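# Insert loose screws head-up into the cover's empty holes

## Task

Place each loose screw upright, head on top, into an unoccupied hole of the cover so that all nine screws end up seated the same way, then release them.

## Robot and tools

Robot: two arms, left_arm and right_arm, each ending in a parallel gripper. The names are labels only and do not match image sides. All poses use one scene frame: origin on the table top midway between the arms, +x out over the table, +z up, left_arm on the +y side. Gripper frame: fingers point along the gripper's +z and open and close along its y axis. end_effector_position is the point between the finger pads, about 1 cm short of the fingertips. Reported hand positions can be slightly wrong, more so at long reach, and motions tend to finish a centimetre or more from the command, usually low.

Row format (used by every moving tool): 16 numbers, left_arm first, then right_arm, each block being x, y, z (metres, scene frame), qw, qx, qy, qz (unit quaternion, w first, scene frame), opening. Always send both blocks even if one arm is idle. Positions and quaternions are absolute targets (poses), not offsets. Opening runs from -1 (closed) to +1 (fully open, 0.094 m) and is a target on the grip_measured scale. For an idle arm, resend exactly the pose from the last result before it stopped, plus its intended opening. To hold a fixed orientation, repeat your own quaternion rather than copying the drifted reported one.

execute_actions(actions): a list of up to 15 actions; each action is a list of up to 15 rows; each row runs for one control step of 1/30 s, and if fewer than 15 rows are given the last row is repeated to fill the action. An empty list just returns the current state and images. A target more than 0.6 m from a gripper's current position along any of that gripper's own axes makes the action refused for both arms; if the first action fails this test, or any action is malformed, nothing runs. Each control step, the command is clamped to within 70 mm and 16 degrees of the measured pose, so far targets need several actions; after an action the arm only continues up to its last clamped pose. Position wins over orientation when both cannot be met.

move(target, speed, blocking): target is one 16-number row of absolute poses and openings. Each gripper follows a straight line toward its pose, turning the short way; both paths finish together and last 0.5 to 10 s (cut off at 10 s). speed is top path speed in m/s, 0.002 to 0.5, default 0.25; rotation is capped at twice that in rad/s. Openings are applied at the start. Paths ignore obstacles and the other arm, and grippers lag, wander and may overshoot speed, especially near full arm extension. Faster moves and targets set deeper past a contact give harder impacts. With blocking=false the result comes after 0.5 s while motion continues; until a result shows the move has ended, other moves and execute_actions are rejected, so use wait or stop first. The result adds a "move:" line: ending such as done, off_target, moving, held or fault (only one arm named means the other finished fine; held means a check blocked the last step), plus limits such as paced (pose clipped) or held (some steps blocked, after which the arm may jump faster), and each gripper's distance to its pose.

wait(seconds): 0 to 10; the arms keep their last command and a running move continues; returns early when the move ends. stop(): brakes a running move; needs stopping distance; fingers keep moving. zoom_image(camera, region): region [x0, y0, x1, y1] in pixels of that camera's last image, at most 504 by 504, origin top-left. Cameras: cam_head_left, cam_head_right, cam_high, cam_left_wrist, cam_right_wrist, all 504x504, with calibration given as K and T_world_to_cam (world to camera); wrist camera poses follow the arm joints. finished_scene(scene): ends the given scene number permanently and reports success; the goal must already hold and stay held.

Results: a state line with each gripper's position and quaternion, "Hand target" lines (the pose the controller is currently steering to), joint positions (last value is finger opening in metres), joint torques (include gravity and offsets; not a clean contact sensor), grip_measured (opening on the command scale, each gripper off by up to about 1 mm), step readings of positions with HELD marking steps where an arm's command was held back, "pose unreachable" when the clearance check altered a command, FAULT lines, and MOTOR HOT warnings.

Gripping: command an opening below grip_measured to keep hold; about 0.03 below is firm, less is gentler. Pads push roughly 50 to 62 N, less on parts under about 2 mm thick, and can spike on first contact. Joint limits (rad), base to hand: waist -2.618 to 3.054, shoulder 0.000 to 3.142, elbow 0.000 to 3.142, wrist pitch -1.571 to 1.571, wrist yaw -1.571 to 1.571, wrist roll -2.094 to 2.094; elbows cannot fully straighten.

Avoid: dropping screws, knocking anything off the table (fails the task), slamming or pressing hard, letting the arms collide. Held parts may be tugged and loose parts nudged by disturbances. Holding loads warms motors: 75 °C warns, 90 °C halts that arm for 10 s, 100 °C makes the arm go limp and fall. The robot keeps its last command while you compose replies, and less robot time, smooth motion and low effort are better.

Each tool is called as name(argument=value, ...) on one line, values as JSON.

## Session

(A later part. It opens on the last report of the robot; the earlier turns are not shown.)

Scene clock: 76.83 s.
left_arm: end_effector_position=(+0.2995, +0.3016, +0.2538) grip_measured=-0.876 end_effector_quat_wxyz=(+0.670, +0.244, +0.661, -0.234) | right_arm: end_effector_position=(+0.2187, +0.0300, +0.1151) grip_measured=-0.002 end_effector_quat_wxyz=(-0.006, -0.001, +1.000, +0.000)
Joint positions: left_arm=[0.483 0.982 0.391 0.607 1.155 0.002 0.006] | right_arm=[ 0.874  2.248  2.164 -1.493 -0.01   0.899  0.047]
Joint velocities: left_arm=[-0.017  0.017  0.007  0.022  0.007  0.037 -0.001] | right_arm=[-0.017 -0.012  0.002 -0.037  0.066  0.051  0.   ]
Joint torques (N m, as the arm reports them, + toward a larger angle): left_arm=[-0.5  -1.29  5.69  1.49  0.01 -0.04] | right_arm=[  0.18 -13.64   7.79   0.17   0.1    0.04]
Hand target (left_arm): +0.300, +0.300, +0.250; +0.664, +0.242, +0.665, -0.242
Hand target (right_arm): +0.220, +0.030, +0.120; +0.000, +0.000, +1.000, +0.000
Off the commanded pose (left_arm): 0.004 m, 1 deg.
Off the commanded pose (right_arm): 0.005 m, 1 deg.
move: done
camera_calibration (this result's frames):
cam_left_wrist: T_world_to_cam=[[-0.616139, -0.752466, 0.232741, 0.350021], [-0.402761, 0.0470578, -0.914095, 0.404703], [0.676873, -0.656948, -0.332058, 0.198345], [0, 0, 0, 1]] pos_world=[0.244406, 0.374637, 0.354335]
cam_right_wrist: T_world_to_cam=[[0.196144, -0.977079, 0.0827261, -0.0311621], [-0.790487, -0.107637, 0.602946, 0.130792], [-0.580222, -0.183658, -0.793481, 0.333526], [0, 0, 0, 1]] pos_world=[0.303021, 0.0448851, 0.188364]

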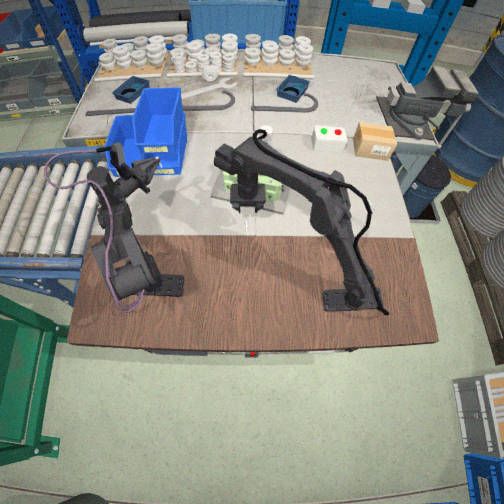

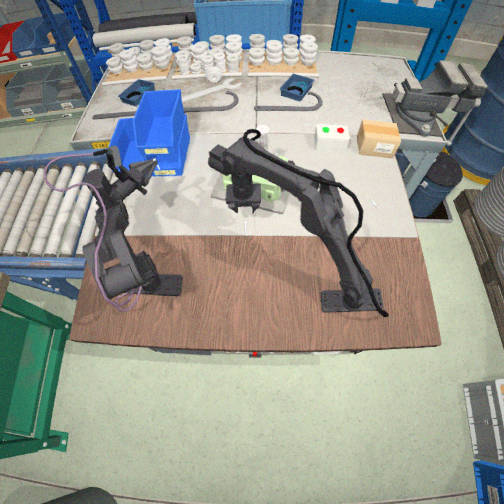

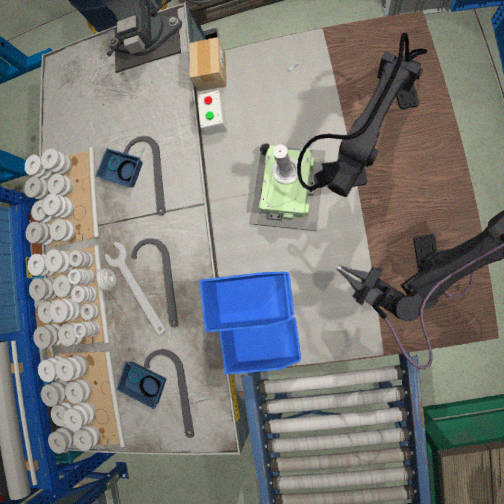

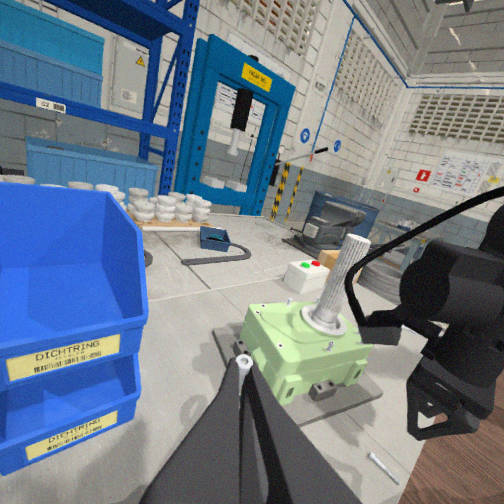

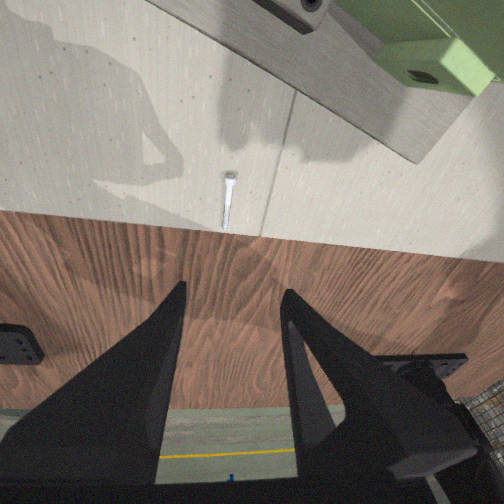

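move(target=[0.30,0.30,0.25,0.6645,0.2418,0.6645,-0.2418,-1, 0.327,-0.452,0.05,0,-0.186,0.983,0,-0.3])

move(target=[0.30,0.30,0.25,0.6645,0.2418,0.6645,-0.2418,-1, 0.325,-0.452,0.004,0,-0.186,0.983,0,-0.3], speed=0.05)

move(target=[0.30,0.30,0.25,0.6645,0.2418,0.6645,-0.2418,-1, 0.325,-0.452,0.004,0,-0.186,0.983,0,-1])

Scene clock: 79.77 s.
left_arm: end_effector_position=(+0.2995, +0.3016, +0.2538) grip_measured=-0.876 end_effector_quat_wxyz=(+0.670, +0.244, +0.661, -0.234) | right_arm: end_effector_position=(+0.3211, -0.4565, +0.0511) grip_measured=-0.298 end_effector_quat_wxyz=(+0.007, -0.179, +0.984, -0.008)
Joint positions: left_arm=[0.483 0.982 0.391 0.607 1.155 0.002 0.006] | right_arm=[-0.403  2.061  1.612 -1.102  0.007 -0.736  0.033]
Joint velocities: left_arm=[ 0.007  0.017 -0.022 -0.007 -0.022  0.037 -0.001] | right_arm=[-0.007 -0.022  0.012 -0.007  0.007 -0.051  0.001]
Joint torques (N m, as the arm reports them, + toward a larger angle): left_arm=[-0.49 -1.3   5.69  1.49  0.   -0.03] | right_arm=[  0.33 -10.51   7.99   0.19  -0.09  -0.07]
Hand target (left_arm): +0.300, +0.300, +0.250; +0.664, +0.242, +0.665, -0.242
Hand target (right_arm): +0.325, -0.454, +0.050; +0.006, -0.186, +0.983, -0.002
Off the commanded pose (left_arm): 0.004 m, 1 deg.
Off the commanded pose (right_arm): 0.008 m, 1 deg.
move: done
camera_calibration (this result's frames):
cam_left_wrist: T_world_to_cam=[[-0.616139, -0.752466, 0.232741, 0.350021], [-0.402761, 0.0470578, -0.914095, 0.404703], [0.676873, -0.656948, -0.332058, 0.198345], [0, 0, 0, 1]] pos_world=[0.244406, 0.374637, 0.354335]
cam_right_wrist: T_world_to_cam=[[0.523301, -0.845466, 0.106504, -0.567462], [-0.719624, -0.371514, 0.586616, 0.0555732], [-0.456396, -0.38362, -0.802831, 0.12222], [0, 0, 0, 1]] pos_world=[0.392726, -0.412237, 0.125959]

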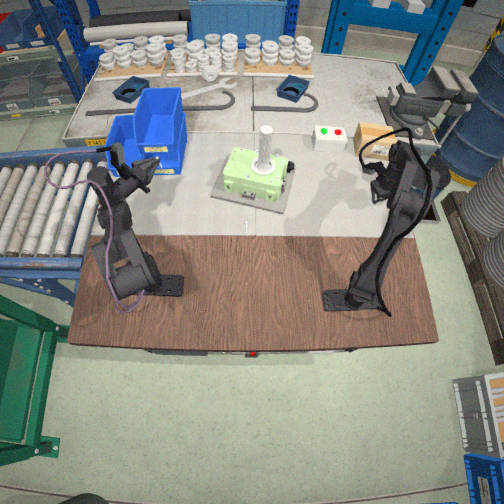

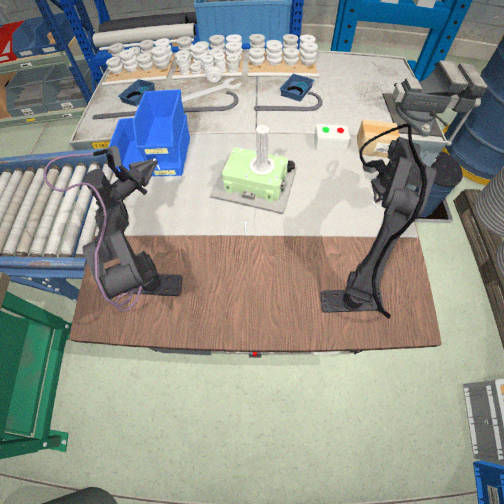

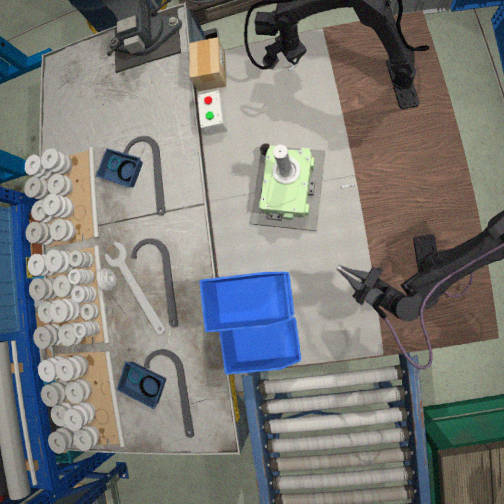

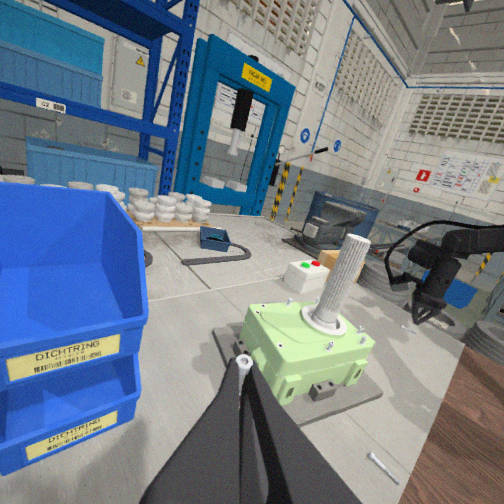

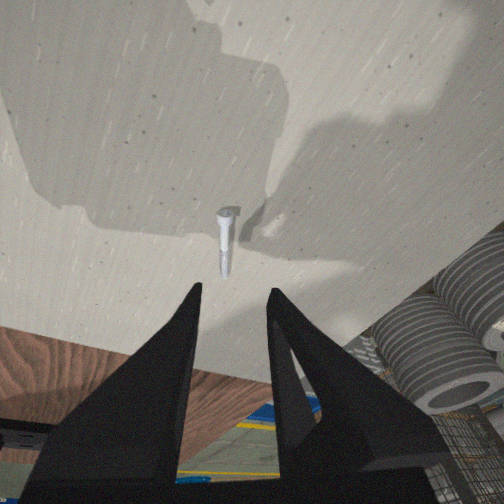

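Scene clock: 80.97 s.
left_arm: end_effector_position=(+0.2995, +0.3016, +0.2538) grip_measured=-0.876 end_effector_quat_wxyz=(+0.670, +0.244, +0.661, -0.234) | right_arm: end_effector_position=(+0.3250, -0.4581, +0.0167) grip_measured=-0.299 end_effector_quat_wxyz=(+0.006, -0.180, +0.984, -0.008)
Joint positions: left_arm=[0.483 0.982 0.391 0.607 1.155 0.002 0.006] | right_arm=[-0.403  2.114  1.553 -0.992  0.007 -0.736  0.033]
Joint velocities: left_arm=[-0.022  0.002 -0.017 -0.037  0.007 -0.007  0.   ] | right_arm=[-0.012 -0.012 -0.012  0.007 -0.051 -0.11  -0.001]
Joint torques (N m, as the arm reports them, + toward a larger angle): left_arm=[-0.49 -1.3   5.68  1.49  0.01 -0.03] | right_arm=[  0.77 -10.36   4.75   0.51  -0.06  -0.03]
Hand target (left_arm): +0.300, +0.300, +0.250; +0.664, +0.242, +0.665, -0.242
Hand target (right_arm): +0.325, -0.452, +0.004; -0.000, -0.186, +0.983, -0.000
Off the commanded pose (left_arm): 0.004 m, 1 deg.
Off the commanded pose (right_arm): 0.014 m, 1 deg.
move: off_target (right_arm)
camera_calibration (this result's frames):
cam_left_wrist: T_world_to_cam=[[-0.616139, -0.752466, 0.232741, 0.350021], [-0.402761, 0.0470578, -0.914095, 0.404703], [0.676873, -0.656948, -0.332058, 0.198345], [0, 0, 0, 1]] pos_world=[0.244406, 0.374637, 0.354335]
cam_right_wrist: T_world_to_cam=[[0.523849, -0.845354, 0.104683, -0.567304], [-0.718228, -0.372277, 0.587842, 0.0771865], [-0.457963, -0.383127, -0.802174, 0.0965747], [0, 0, 0, 1]] pos_world=[0.396847, -0.413837, 0.0914833]

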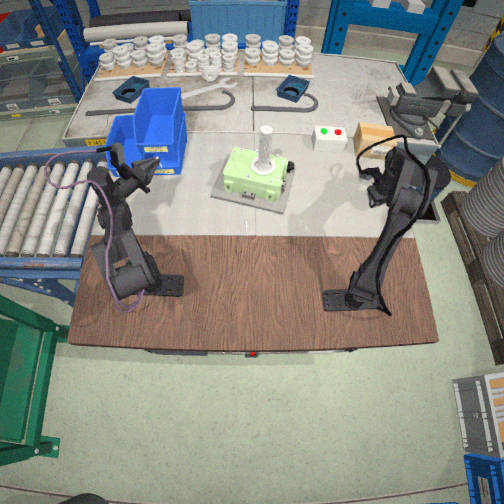

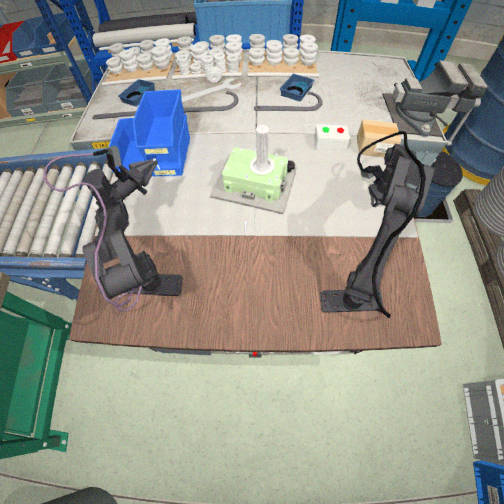

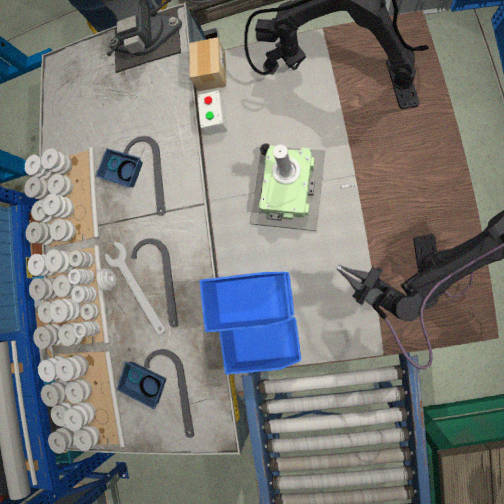

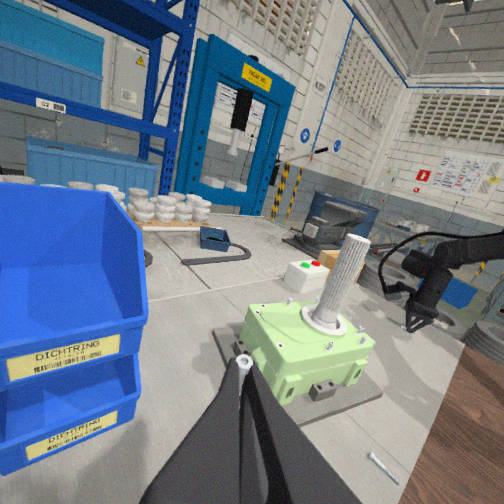

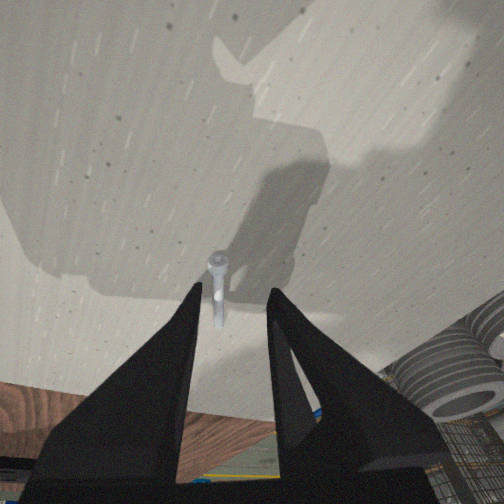

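Scene clock: 81.67 s.
left_arm: end_effector_position=(+0.2995, +0.3016, +0.2538) grip_measured=-0.876 end_effector_quat_wxyz=(+0.670, +0.244, +0.661, -0.234) | right_arm: end_effector_position=(+0.3278, -0.4590, +0.0168) grip_measured=-0.931 end_effector_quat_wxyz=(+0.011, -0.179, +0.984, -0.011)
Joint positions: left_arm=[0.483 0.982 0.391 0.607 1.155 0.002 0.006] | right_arm=[-0.403  2.114  1.553 -0.98   0.006 -0.736  0.003]
Joint velocities: left_arm=[ 0.007 -0.012 -0.002  0.007 -0.051 -0.022 -0.001] | right_arm=[ 0.007 -0.017  0.002  0.022 -0.007  0.022 -0.   ]
Joint torques (N m, as the arm reports them, + toward a larger angle): left_arm=[-0.48 -1.29  5.68  1.49  0.   -0.04] | right_arm=[  0.77 -10.35   4.83   0.41  -0.04  -0.03]
Hand target (left_arm): +0.300, +0.300, +0.250; +0.664, +0.242, +0.665, -0.242
Hand target (right_arm): +0.325, -0.452, +0.004; +0.000, -0.186, +0.983, +0.000
Off the commanded pose (left_arm): 0.004 m, 1 deg.
Off the commanded pose (right_arm): 0.015 m, 2 deg.
move: off_target (right_arm)
camera_calibration (this result's frames):
cam_left_wrist: T_world_to_cam=[[-0.616139, -0.752466, 0.232741, 0.350021], [-0.402761, 0.0470578, -0.914095, 0.404703], [0.676873, -0.656948, -0.332058, 0.198345], [0, 0, 0, 1]] pos_world=[0.244406, 0.374637, 0.354335]
cam_right_wrist: T_world_to_cam=[[0.522633, -0.844949, 0.113647, -0.569138], [-0.724816, -0.370175, 0.581044, 0.0820322], [-0.448884, -0.386046, -0.805898, 0.0932864], [0, 0, 0, 1]] pos_world=[0.398783, -0.414514, 0.0921959]

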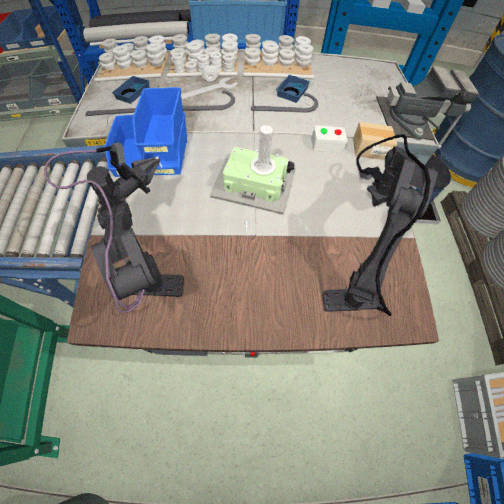

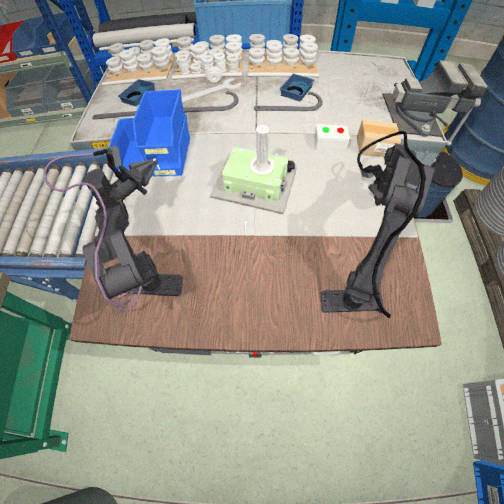

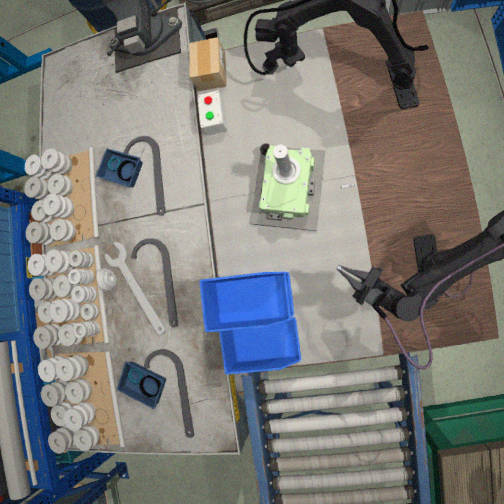

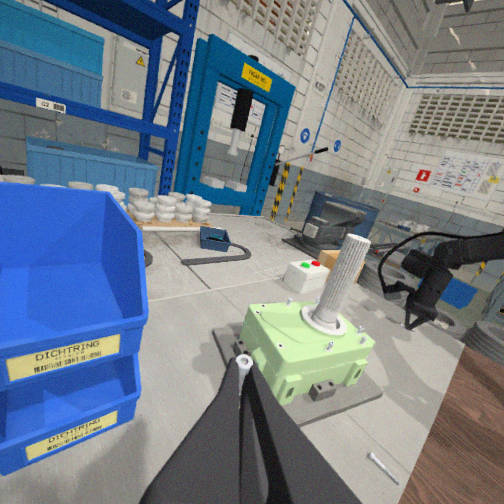

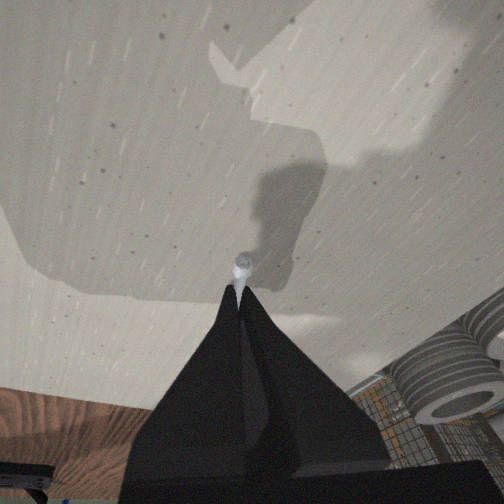

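move(target=[0.30,0.30,0.25,0.6645,0.2418,0.6645,-0.2418,-1, 0.325,-0.452,0.1,0,-0.186,0.983,0,-1])

move(target=[0.30,0.30,0.25,0.6645,0.2418,0.6645,-0.2418,-1, 0.22,0.09,0.06,0,0,1,0,-1])

move(target=[0.30,0.30,0.25,0.6645,0.2418,0.6645,-0.2418,-1, 0.22,0.09,0.012,0,0,1,0,-1], speed=0.06)

move(target=[0.30,0.30,0.25,0.6645,0.2418,0.6645,-0.2418,-1, 0.22,0.09,0.012,0,0,1,0,0])

move(target=[0.30,0.30,0.25,0.6645,0.2418,0.6645,-0.2418,-1, 0.22,0.09,0.12,0,0,1,0,0])

move(target=[0.39,0.12,0.19,0.6645,0.2418,0.6645,-0.2418,-1, 0.25,-0.06,0.22,0.6645,-0.2418,0.6645,0.2418,-1], speed=0.15)

Scene clock: 83.03 s.
left_arm: end_effector_position=(+0.2995, +0.3016, +0.2538) grip_measured=-0.876 end_effector_quat_wxyz=(+0.670, +0.244, +0.661, -0.234) | right_arm: end_effector_position=(+0.3223, -0.4569, +0.0930) grip_measured=-0.931 end_effector_quat_wxyz=(-0.006, -0.180, +0.984, +0.000)
Joint positions: left_arm=[0.483 0.982 0.391 0.607 1.155 0.002 0.006] | right_arm=[-0.403  2.076  1.804 -1.309  0.006 -0.736  0.003]
Joint velocities: left_arm=[ 0.002 -0.012  0.007  0.022  0.051  0.037  0.   ] | right_arm=[-0.012 -0.002  0.002 -0.037  0.022  0.007  0.   ]
Joint torques (N m, as the arm reports them, + toward a larger angle): left_arm=[-0.5  -1.3   5.66  1.49  0.01 -0.04] | right_arm=[  0.77 -12.8    7.58   0.16  -0.04  -0.03]
Hand target (left_arm): +0.300, +0.300, +0.250; +0.664, +0.242, +0.665, -0.242
Hand target (right_arm): +0.325, -0.452, +0.100; +0.000, -0.186, +0.983, +0.000
Off the commanded pose (left_arm): 0.004 m, 1 deg.
Off the commanded pose (right_arm): 0.009 m, 1 deg.
move: done
camera_calibration (this result's frames):
cam_left_wrist: T_world_to_cam=[[-0.616139, -0.752466, 0.232741, 0.350021], [-0.402761, 0.0470578, -0.914095, 0.404703], [0.676873, -0.656948, -0.332058, 0.198345], [0, 0, 0, 1]] pos_world=[0.244406, 0.374637, 0.354335]
cam_right_wrist: T_world_to_cam=[[0.526303, -0.846393, 0.0813864, -0.571908], [-0.702548, -0.378937, 0.602356, 0.021345], [-0.47899, -0.374199, -0.794068, 0.167119], [0, 0, 0, 1]] pos_world=[0.396041, -0.413435, 0.166392]

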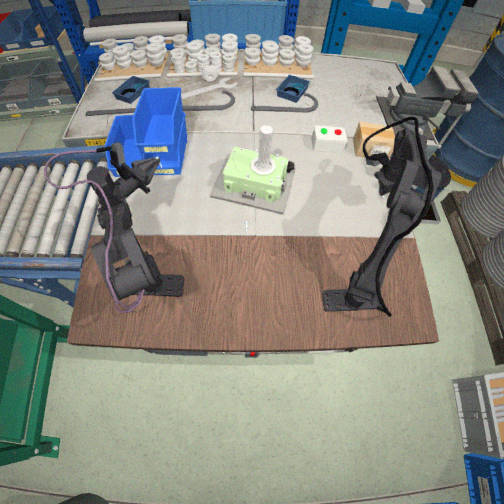

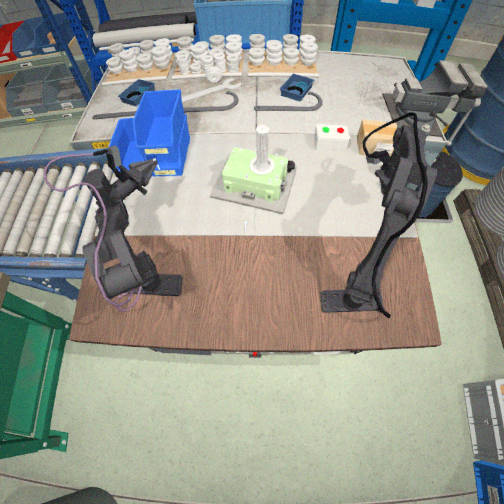

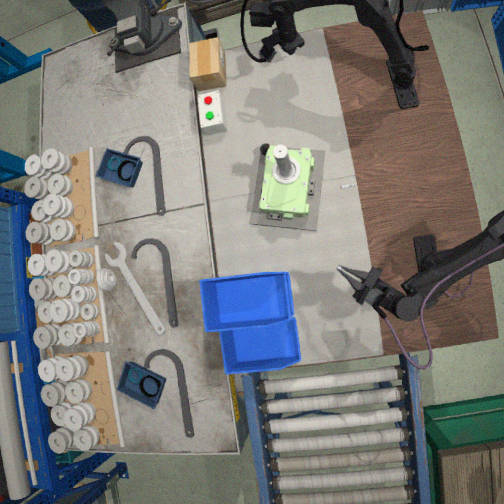

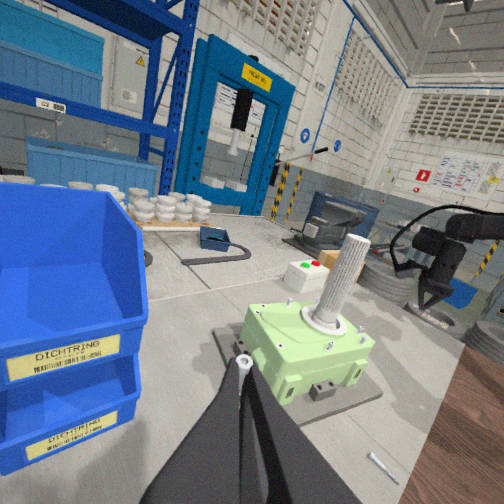

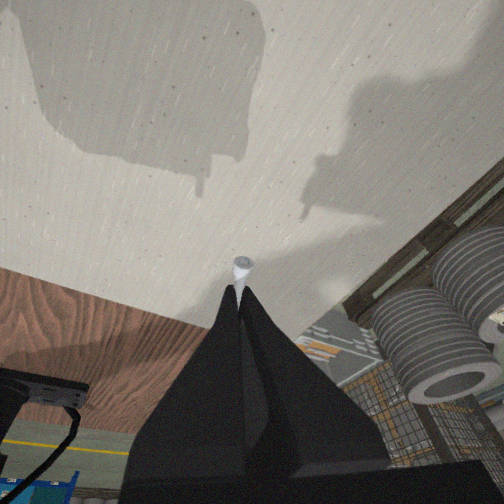

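Scene clock: 86.23 s.
left_arm: end_effector_position=(+0.2995, +0.3016, +0.2538) grip_measured=-0.876 end_effector_quat_wxyz=(+0.670, +0.244, +0.661, -0.234) | right_arm: end_effector_position=(+0.2186, +0.0931, +0.0633) grip_measured=-0.931 end_effector_quat_wxyz=(-0.006, -0.006, +1.000, +0.006)
Joint positions: left_arm=[0.483 0.982 0.391 0.607 1.155 0.002 0.006] | right_arm=[ 0.953  2.519  2.434 -1.483 -0.016  0.969  0.003]
Joint velocities: left_arm=[ 0.012  0.007  0.022  0.066 -0.051  0.022 -0.   ] | right_arm=[ 0.007  0.012  0.007 -0.051 -0.022  0.11  -0.   ]
Joint torques (N m, as the arm reports them, + toward a larger angle): left_arm=[-0.5  -1.3   5.69  1.49  0.01 -0.03] | right_arm=[ -0.41 -14.11   8.01   0.16   0.04   0.06]
Hand target (left_arm): +0.300, +0.300, +0.250; +0.664, +0.242, +0.665, -0.242
Hand target (right_arm): +0.222, +0.091, +0.060; -0.007, -0.000, +1.000, +0.000
Off the commanded pose (left_arm): 0.004 m, 1 deg.
Off the commanded pose (right_arm): 0.005 m, 1 deg.
move: done
camera_calibration (this result's frames):
cam_left_wrist: T_world_to_cam=[[-0.616139, -0.752466, 0.232741, 0.350021], [-0.402761, 0.0470578, -0.914095, 0.404703], [0.676873, -0.656948, -0.332058, 0.198345], [0, 0, 0, 1]] pos_world=[0.244406, 0.374637, 0.354335]
cam_right_wrist: T_world_to_cam=[[0.205034, -0.976041, 0.0728389, 0.0334271], [-0.789783, -0.121032, 0.601327, 0.169956], [-0.578104, -0.180819, -0.795676, 0.303426], [0, 0, 0, 1]] pos_world=[0.302786, 0.108062, 0.136795]

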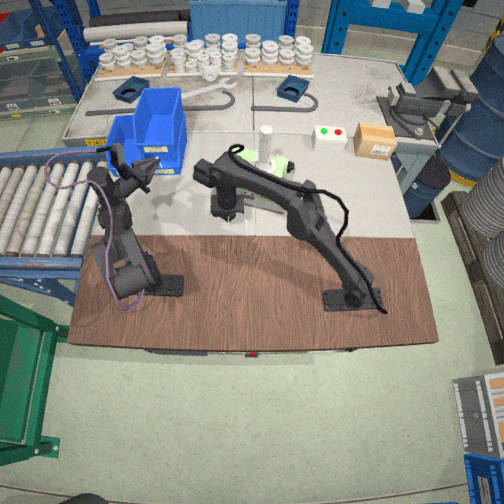

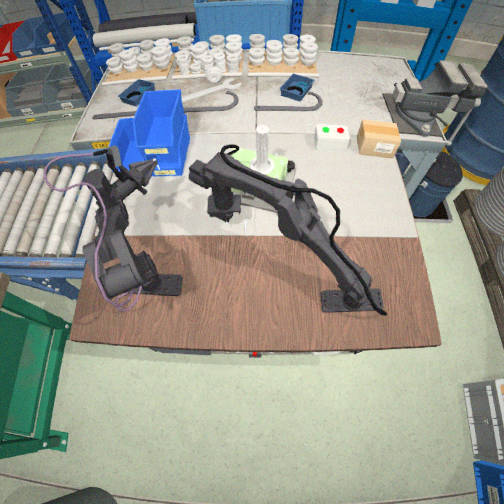

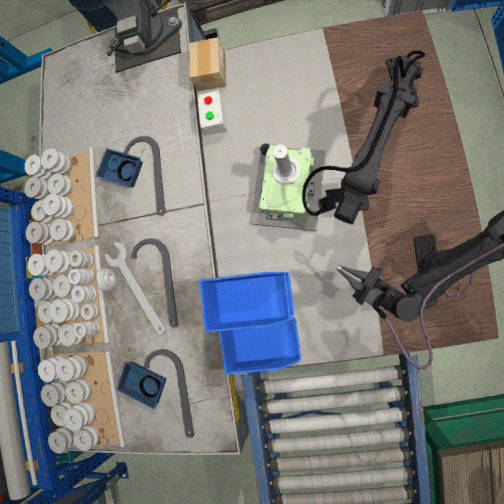

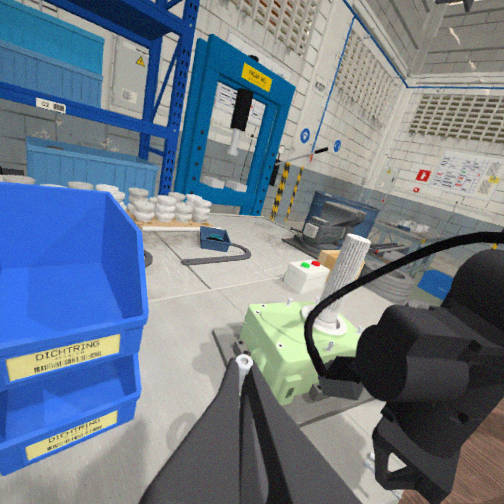

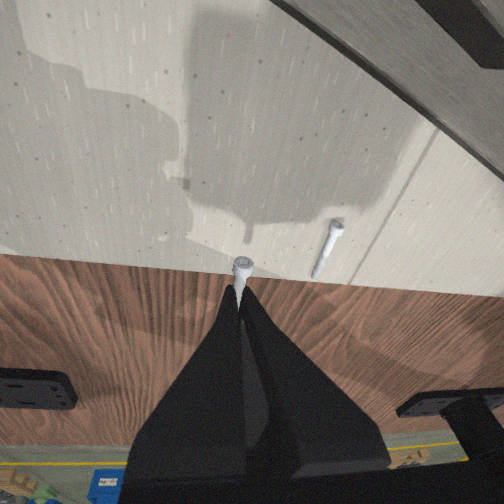

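Scene clock: 87.33 s.
left_arm: end_effector_position=(+0.2995, +0.3016, +0.2538) grip_measured=-0.876 end_effector_quat_wxyz=(+0.670, +0.244, +0.661, -0.234) | right_arm: end_effector_position=(+0.2164, +0.0890, +0.0175) grip_measured=-0.931 end_effector_quat_wxyz=(-0.009, -0.003, +1.000, -0.002)
Joint positions: left_arm=[0.483 0.982 0.391 0.607 1.155 0.002 0.006] | right_arm=[ 0.953  2.497  2.212 -1.3   -0.013  0.976  0.003]
Joint velocities: left_arm=[-0.012  0.002  0.012  0.007 -0.095  0.051  0.   ] | right_arm=[-0.002 -0.002 -0.007 -0.007 -0.022  0.022  0.   ]
Joint torques (N m, as the arm reports them, + toward a larger angle): left_arm=[-0.51 -1.28  5.67  1.49  0.01 -0.03] | right_arm=[  0.08 -15.89   4.19   0.63   0.13   0.05]
Hand target (left_arm): +0.300, +0.300, +0.250; +0.664, +0.242, +0.665, -0.242
Hand target (right_arm): +0.220, +0.090, +0.012; -0.000, -0.000, +1.000, -0.000
Off the commanded pose (left_arm): 0.004 m, 1 deg.
Off the commanded pose (right_arm): 0.007 m, 1 deg.
move: done
camera_calibration (this result's frames):
cam_left_wrist: T_world_to_cam=[[-0.616139, -0.752466, 0.232741, 0.350021], [-0.402761, 0.0470578, -0.914095, 0.404703], [0.676873, -0.656948, -0.332058, 0.198345], [0, 0, 0, 1]] pos_world=[0.244406, 0.374637, 0.354335]
cam_right_wrist: T_world_to_cam=[[0.19927, -0.976138, 0.0862942, 0.0342149], [-0.786332, -0.106728, 0.608516, 0.193127], [-0.584785, -0.189115, -0.788836, 0.267051], [0, 0, 0, 1]] pos_world=[0.301212, 0.104514, 0.0901863]

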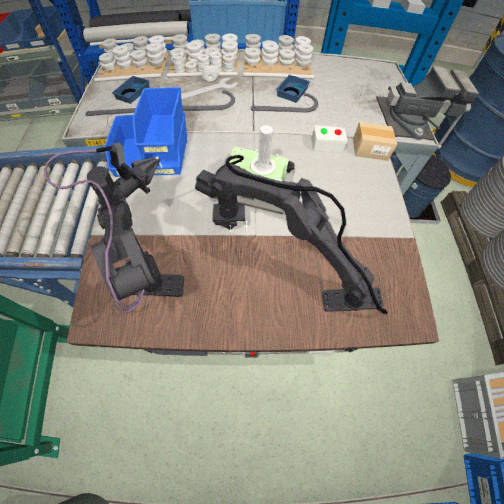

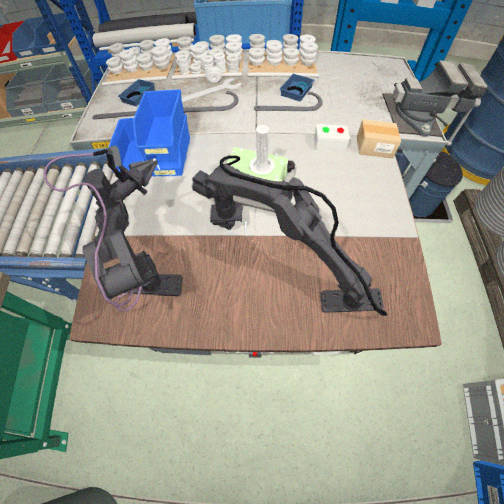

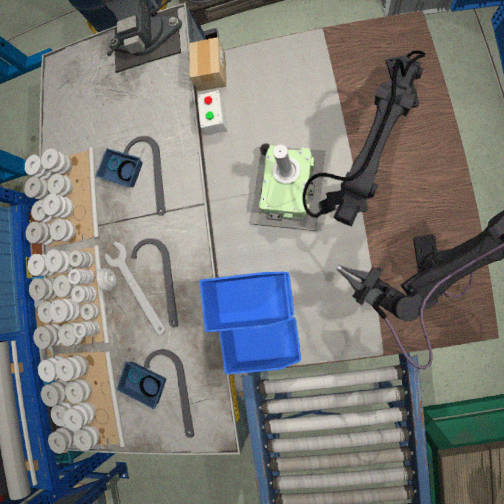

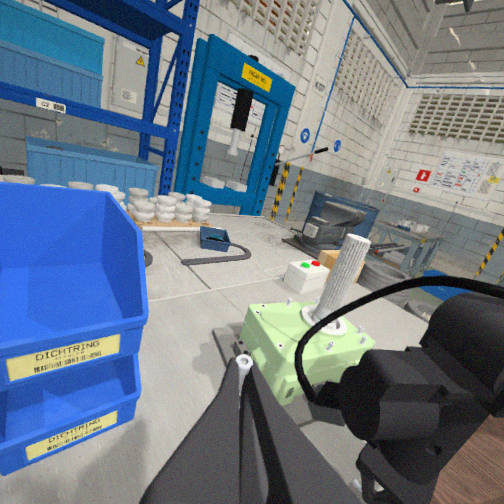

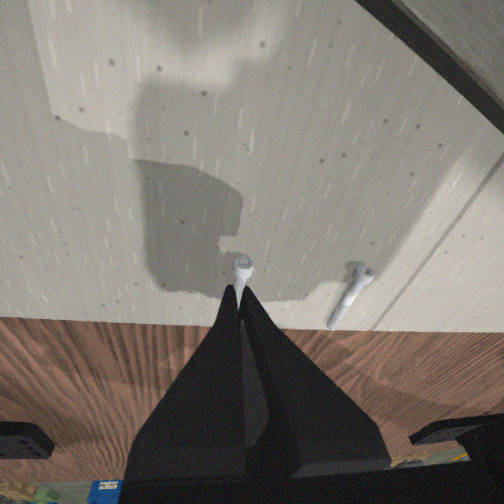

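Scene clock: 88.03 s.
left_arm: end_effector_position=(+0.2995, +0.3016, +0.2538) grip_measured=-0.876 end_effector_quat_wxyz=(+0.670, +0.244, +0.661, -0.234) | right_arm: end_effector_position=(+0.2162, +0.0852, +0.0184) grip_measured=-0.002 end_effector_quat_wxyz=(-0.009, -0.002, +1.000, -0.010)
Joint positions: left_arm=[0.483 0.982 0.391 0.607 1.155 0.002 0.006] | right_arm=[ 0.952  2.495  2.212 -1.314 -0.005  0.976  0.047]
Joint velocities: left_arm=[ 0.002 -0.002 -0.012 -0.037  0.037 -0.051 -0.001] | right_arm=[-0.007  0.022 -0.007 -0.022  0.022  0.022  0.001]
Joint torques (N m, as the arm reports them, + toward a larger angle): left_arm=[-0.48 -1.31  5.68  1.49  0.   -0.04] | right_arm=[  0.07 -15.56   4.24   0.72   0.04   0.06]
Hand target (left_arm): +0.300, +0.300, +0.250; +0.664, +0.242, +0.665, -0.242
Hand target (right_arm): +0.220, +0.090, +0.012; -0.000, -0.000, +1.000, -0.000
Off the commanded pose (left_arm): 0.004 m, 1 deg.
Off the commanded pose (right_arm): 0.009 m, 2 deg.
move: done
camera_calibration (this result's frames):
cam_left_wrist: T_world_to_cam=[[-0.616139, -0.752466, 0.232741, 0.350021], [-0.402761, 0.0470578, -0.914095, 0.404703], [0.676873, -0.656948, -0.332058, 0.198345], [0, 0, 0, 1]] pos_world=[0.244406, 0.374637, 0.354335]
cam_right_wrist: T_world_to_cam=[[0.198649, -0.974847, 0.101049, 0.0301992], [-0.786696, -0.0971141, 0.609655, 0.1912], [-0.584507, -0.200603, -0.7862, 0.267792], [0, 0, 0, 1]] pos_world=[0.300943, 0.101728, 0.0909199]

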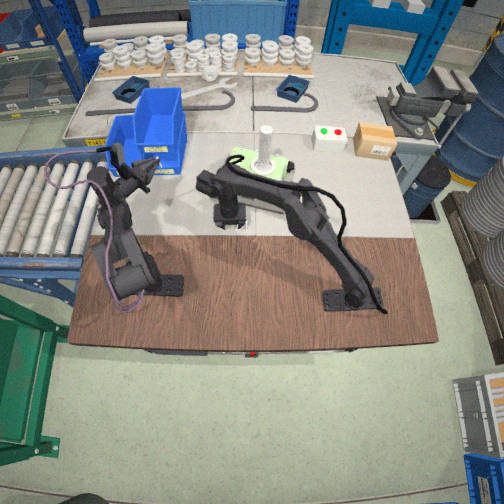

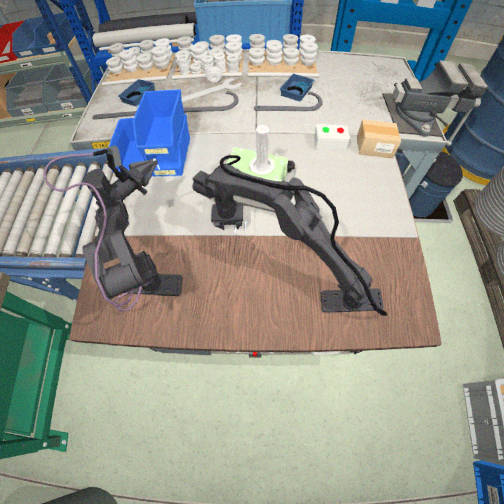

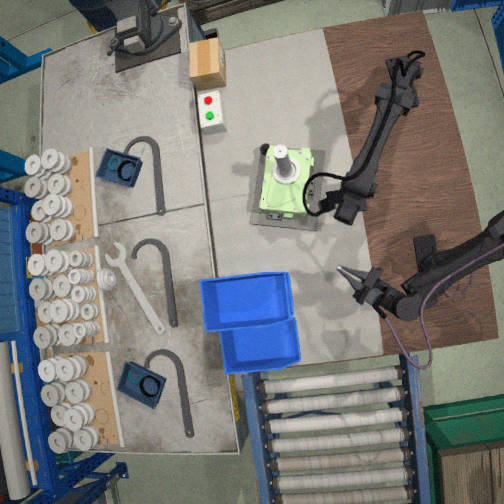

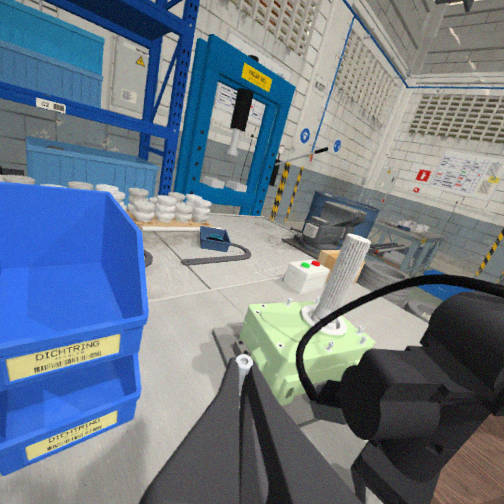

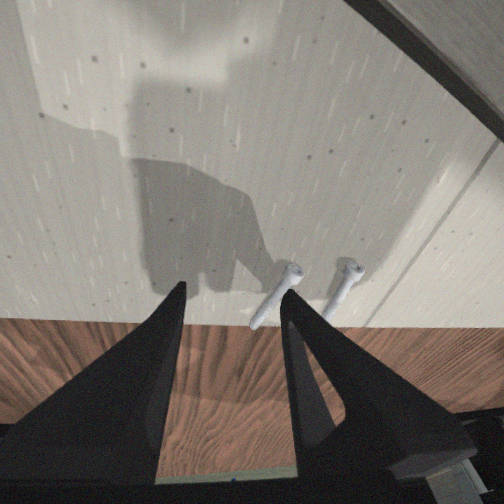

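Scene clock: 89.00 s.
left_arm: end_effector_position=(+0.2995, +0.3016, +0.2538) grip_measured=-0.876 end_effector_quat_wxyz=(+0.670, +0.244, +0.661, -0.234) | right_arm: end_effector_position=(+0.2201, +0.0910, +0.1115) grip_measured=-0.002 end_effector_quat_wxyz=(+0.018, -0.002, +0.999, +0.031)
Joint positions: left_arm=[0.483 0.982 0.391 0.607 1.155 0.002 0.006] | right_arm=[ 0.952  2.452  2.504 -1.55  -0.005  0.976  0.047]
Joint velocities: left_arm=[-0.012 -0.002 -0.007  0.037 -0.022  0.022  0.001] | right_arm=[-0.002 -0.007  0.017  0.051  0.095  0.007  0.001]
Joint torques (N m, as the arm reports them, + toward a larger angle): left_arm=[-0.5  -1.29  5.67  1.49  0.01 -0.03] | right_arm=[  0.04 -16.08   7.13   0.28   0.05   0.04]
Hand target (left_arm): +0.300, +0.300, +0.250; +0.664, +0.242, +0.665, -0.242
Hand target (right_arm): +0.220, +0.090, +0.120; +0.023, -0.001, +0.999, +0.034
Off the commanded pose (left_arm): 0.004 m, 1 deg.
Off the commanded pose (right_arm): 0.009 m, 4 deg.
joint sent to its limit (right arm) — the command would take joint 4 (wrist pitch) past its lower limit, so that joint was sent only as far as its limit.
move: off_target (right_arm)
camera_calibration (this result's frames):
cam_left_wrist: T_world_to_cam=[[-0.616139, -0.752466, 0.232741, 0.350021], [-0.402761, 0.0470578, -0.914095, 0.404703], [0.676873, -0.656948, -0.332058, 0.198345], [0, 0, 0, 1]] pos_world=[0.244406, 0.374637, 0.354335]
cam_right_wrist: T_world_to_cam=[[0.195, -0.980295, 0.0315761, 0.0347098], [-0.818761, -0.144973, 0.555529, 0.155503], [-0.540005, -0.134181, -0.830897, 0.333559], [0, 0, 0, 1]] pos_world=[0.300675, 0.101327, 0.189671]

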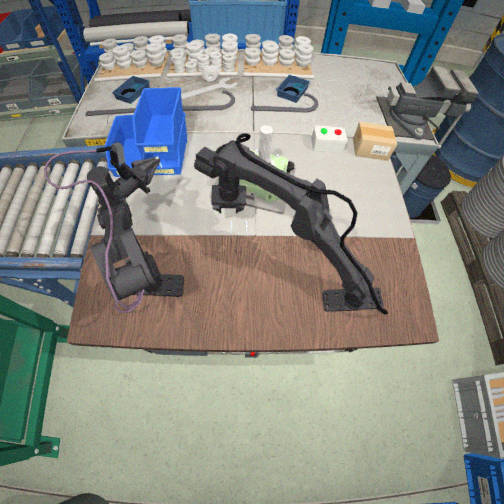

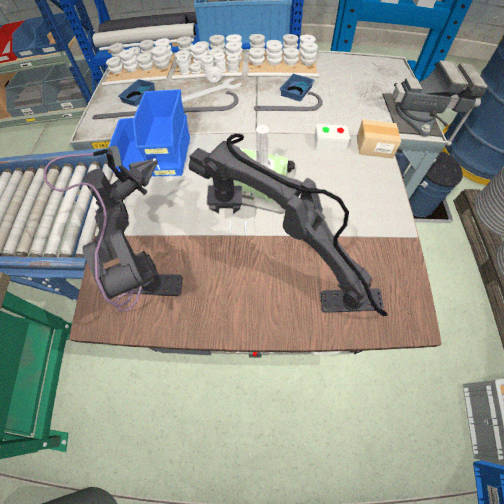

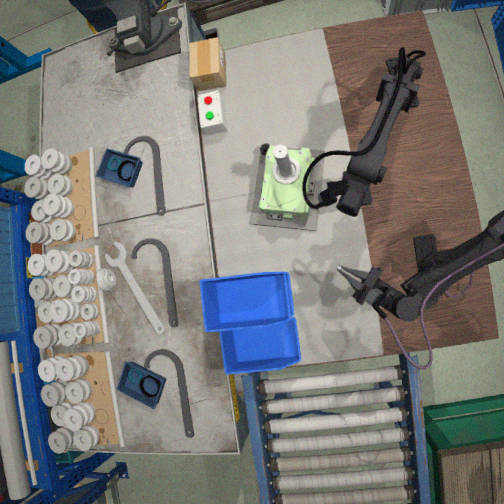

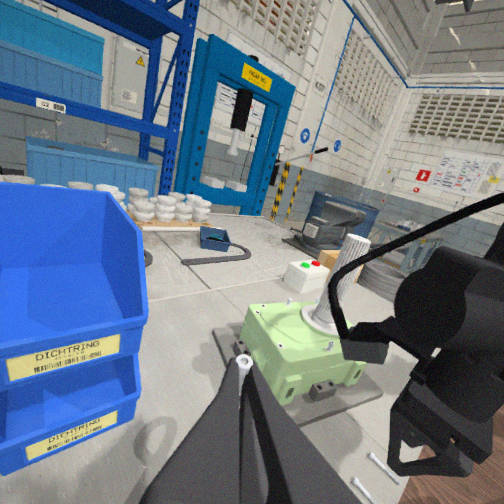

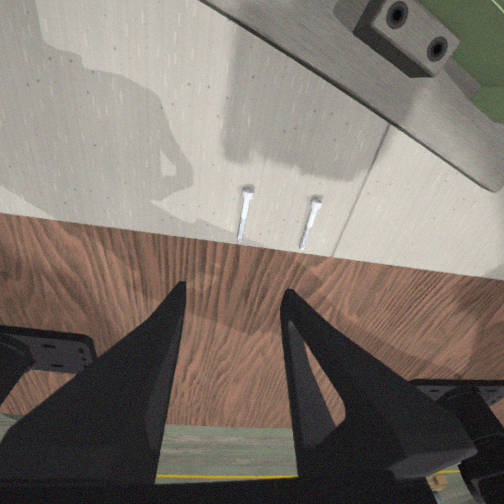

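Scene clock: 95.10 s.
left_arm: end_effector_position=(+0.3836, +0.1264, +0.1822) grip_measured=-0.876 end_effector_quat_wxyz=(+0.655, +0.243, +0.674, -0.241) | right_arm: end_effector_position=(+0.2485, -0.0577, +0.2252) grip_measured=-0.984 end_effector_quat_wxyz=(+0.668, -0.246, +0.659, +0.244)
Joint positions: left_arm=[-0.344  1.612  0.496  1.089  0.337  0.002  0.006] | right_arm=[ 0.677  1.244  0.387  0.868 -0.003 -0.008  0.001]
Joint velocities: left_arm=[-0.007  0.002  0.007 -0.051 -0.037 -0.022 -0.001] | right_arm=[ 0.017 -0.022 -0.002  0.037  0.022  0.037 -0.001]
Joint torques (N m, as the arm reports them, + toward a larger angle): left_arm=[-0.97 -4.91  6.88  2.1  -0.14 -0.06] | right_arm=[-0.58 -4.16  5.64  1.87 -0.07 -0.05]
Hand target (left_arm): +0.388, +0.121, +0.192; +0.665, +0.241, +0.664, -0.243
Hand target (right_arm): +0.248, -0.061, +0.221; +0.666, -0.248, +0.661, +0.241
Off the commanded pose (left_arm): 0.012 m, 2 deg.
Off the commanded pose (right_arm): 0.006 m, 1 deg.
move: off_target (left_arm)
camera_calibration (this result's frames):
cam_left_wrist: T_world_to_cam=[[-0.612905, -0.747712, 0.255489, 0.280625], [-0.438305, 0.0526855, -0.897281, 0.391246], [0.657447, -0.66193, -0.360017, 0.015731], [0, 0, 0, 1]] pos_world=[0.333139, 0.199627, 0.285024]
cam_right_wrist: T_world_to_cam=[[0.567571, -0.798912, 0.199006, -0.239984], [-0.372305, -0.46463, -0.803435, 0.270721], [0.734338, 0.381916, -0.561149, 0.0757747], [0, 0, 0, 1]] pos_world=[0.181355, -0.0948807, 0.307786]

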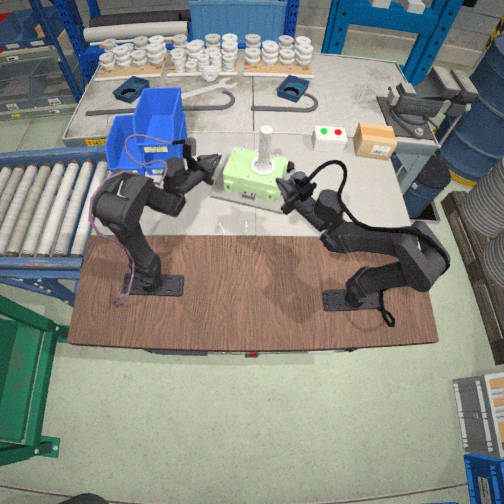

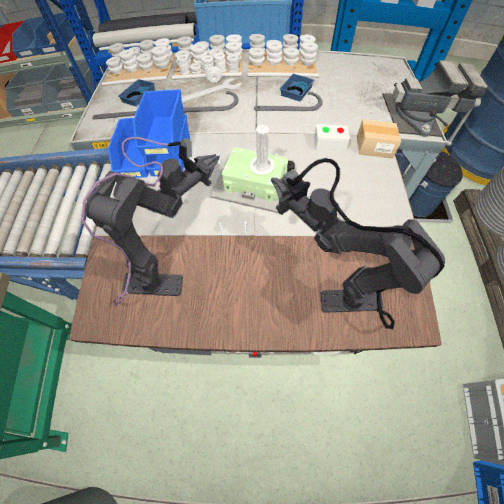

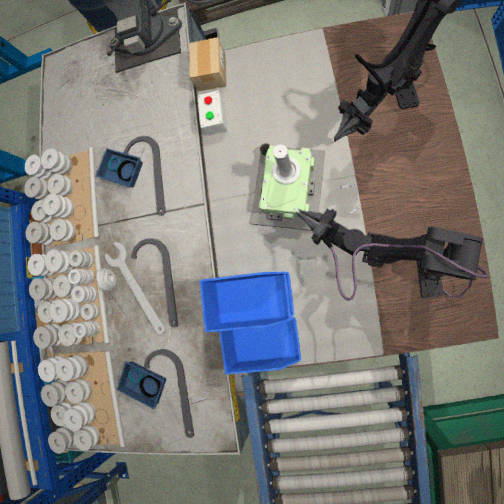

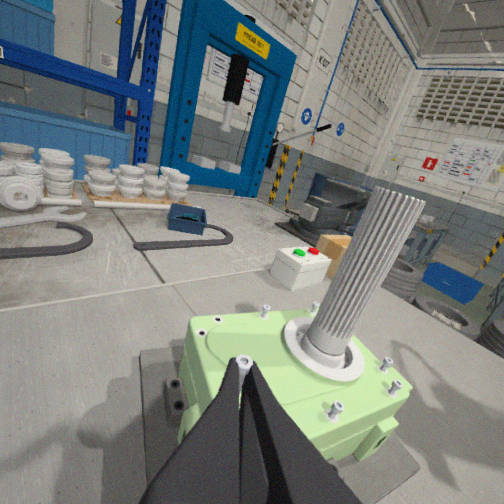

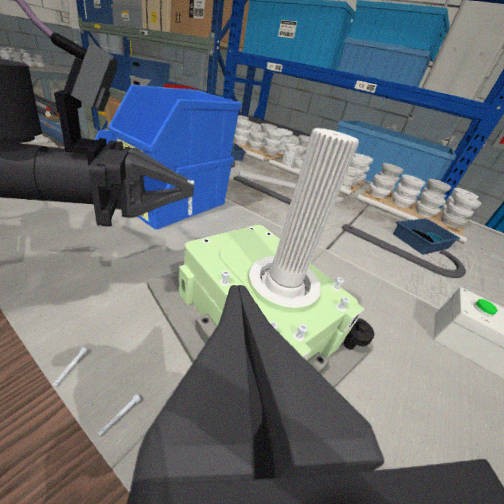

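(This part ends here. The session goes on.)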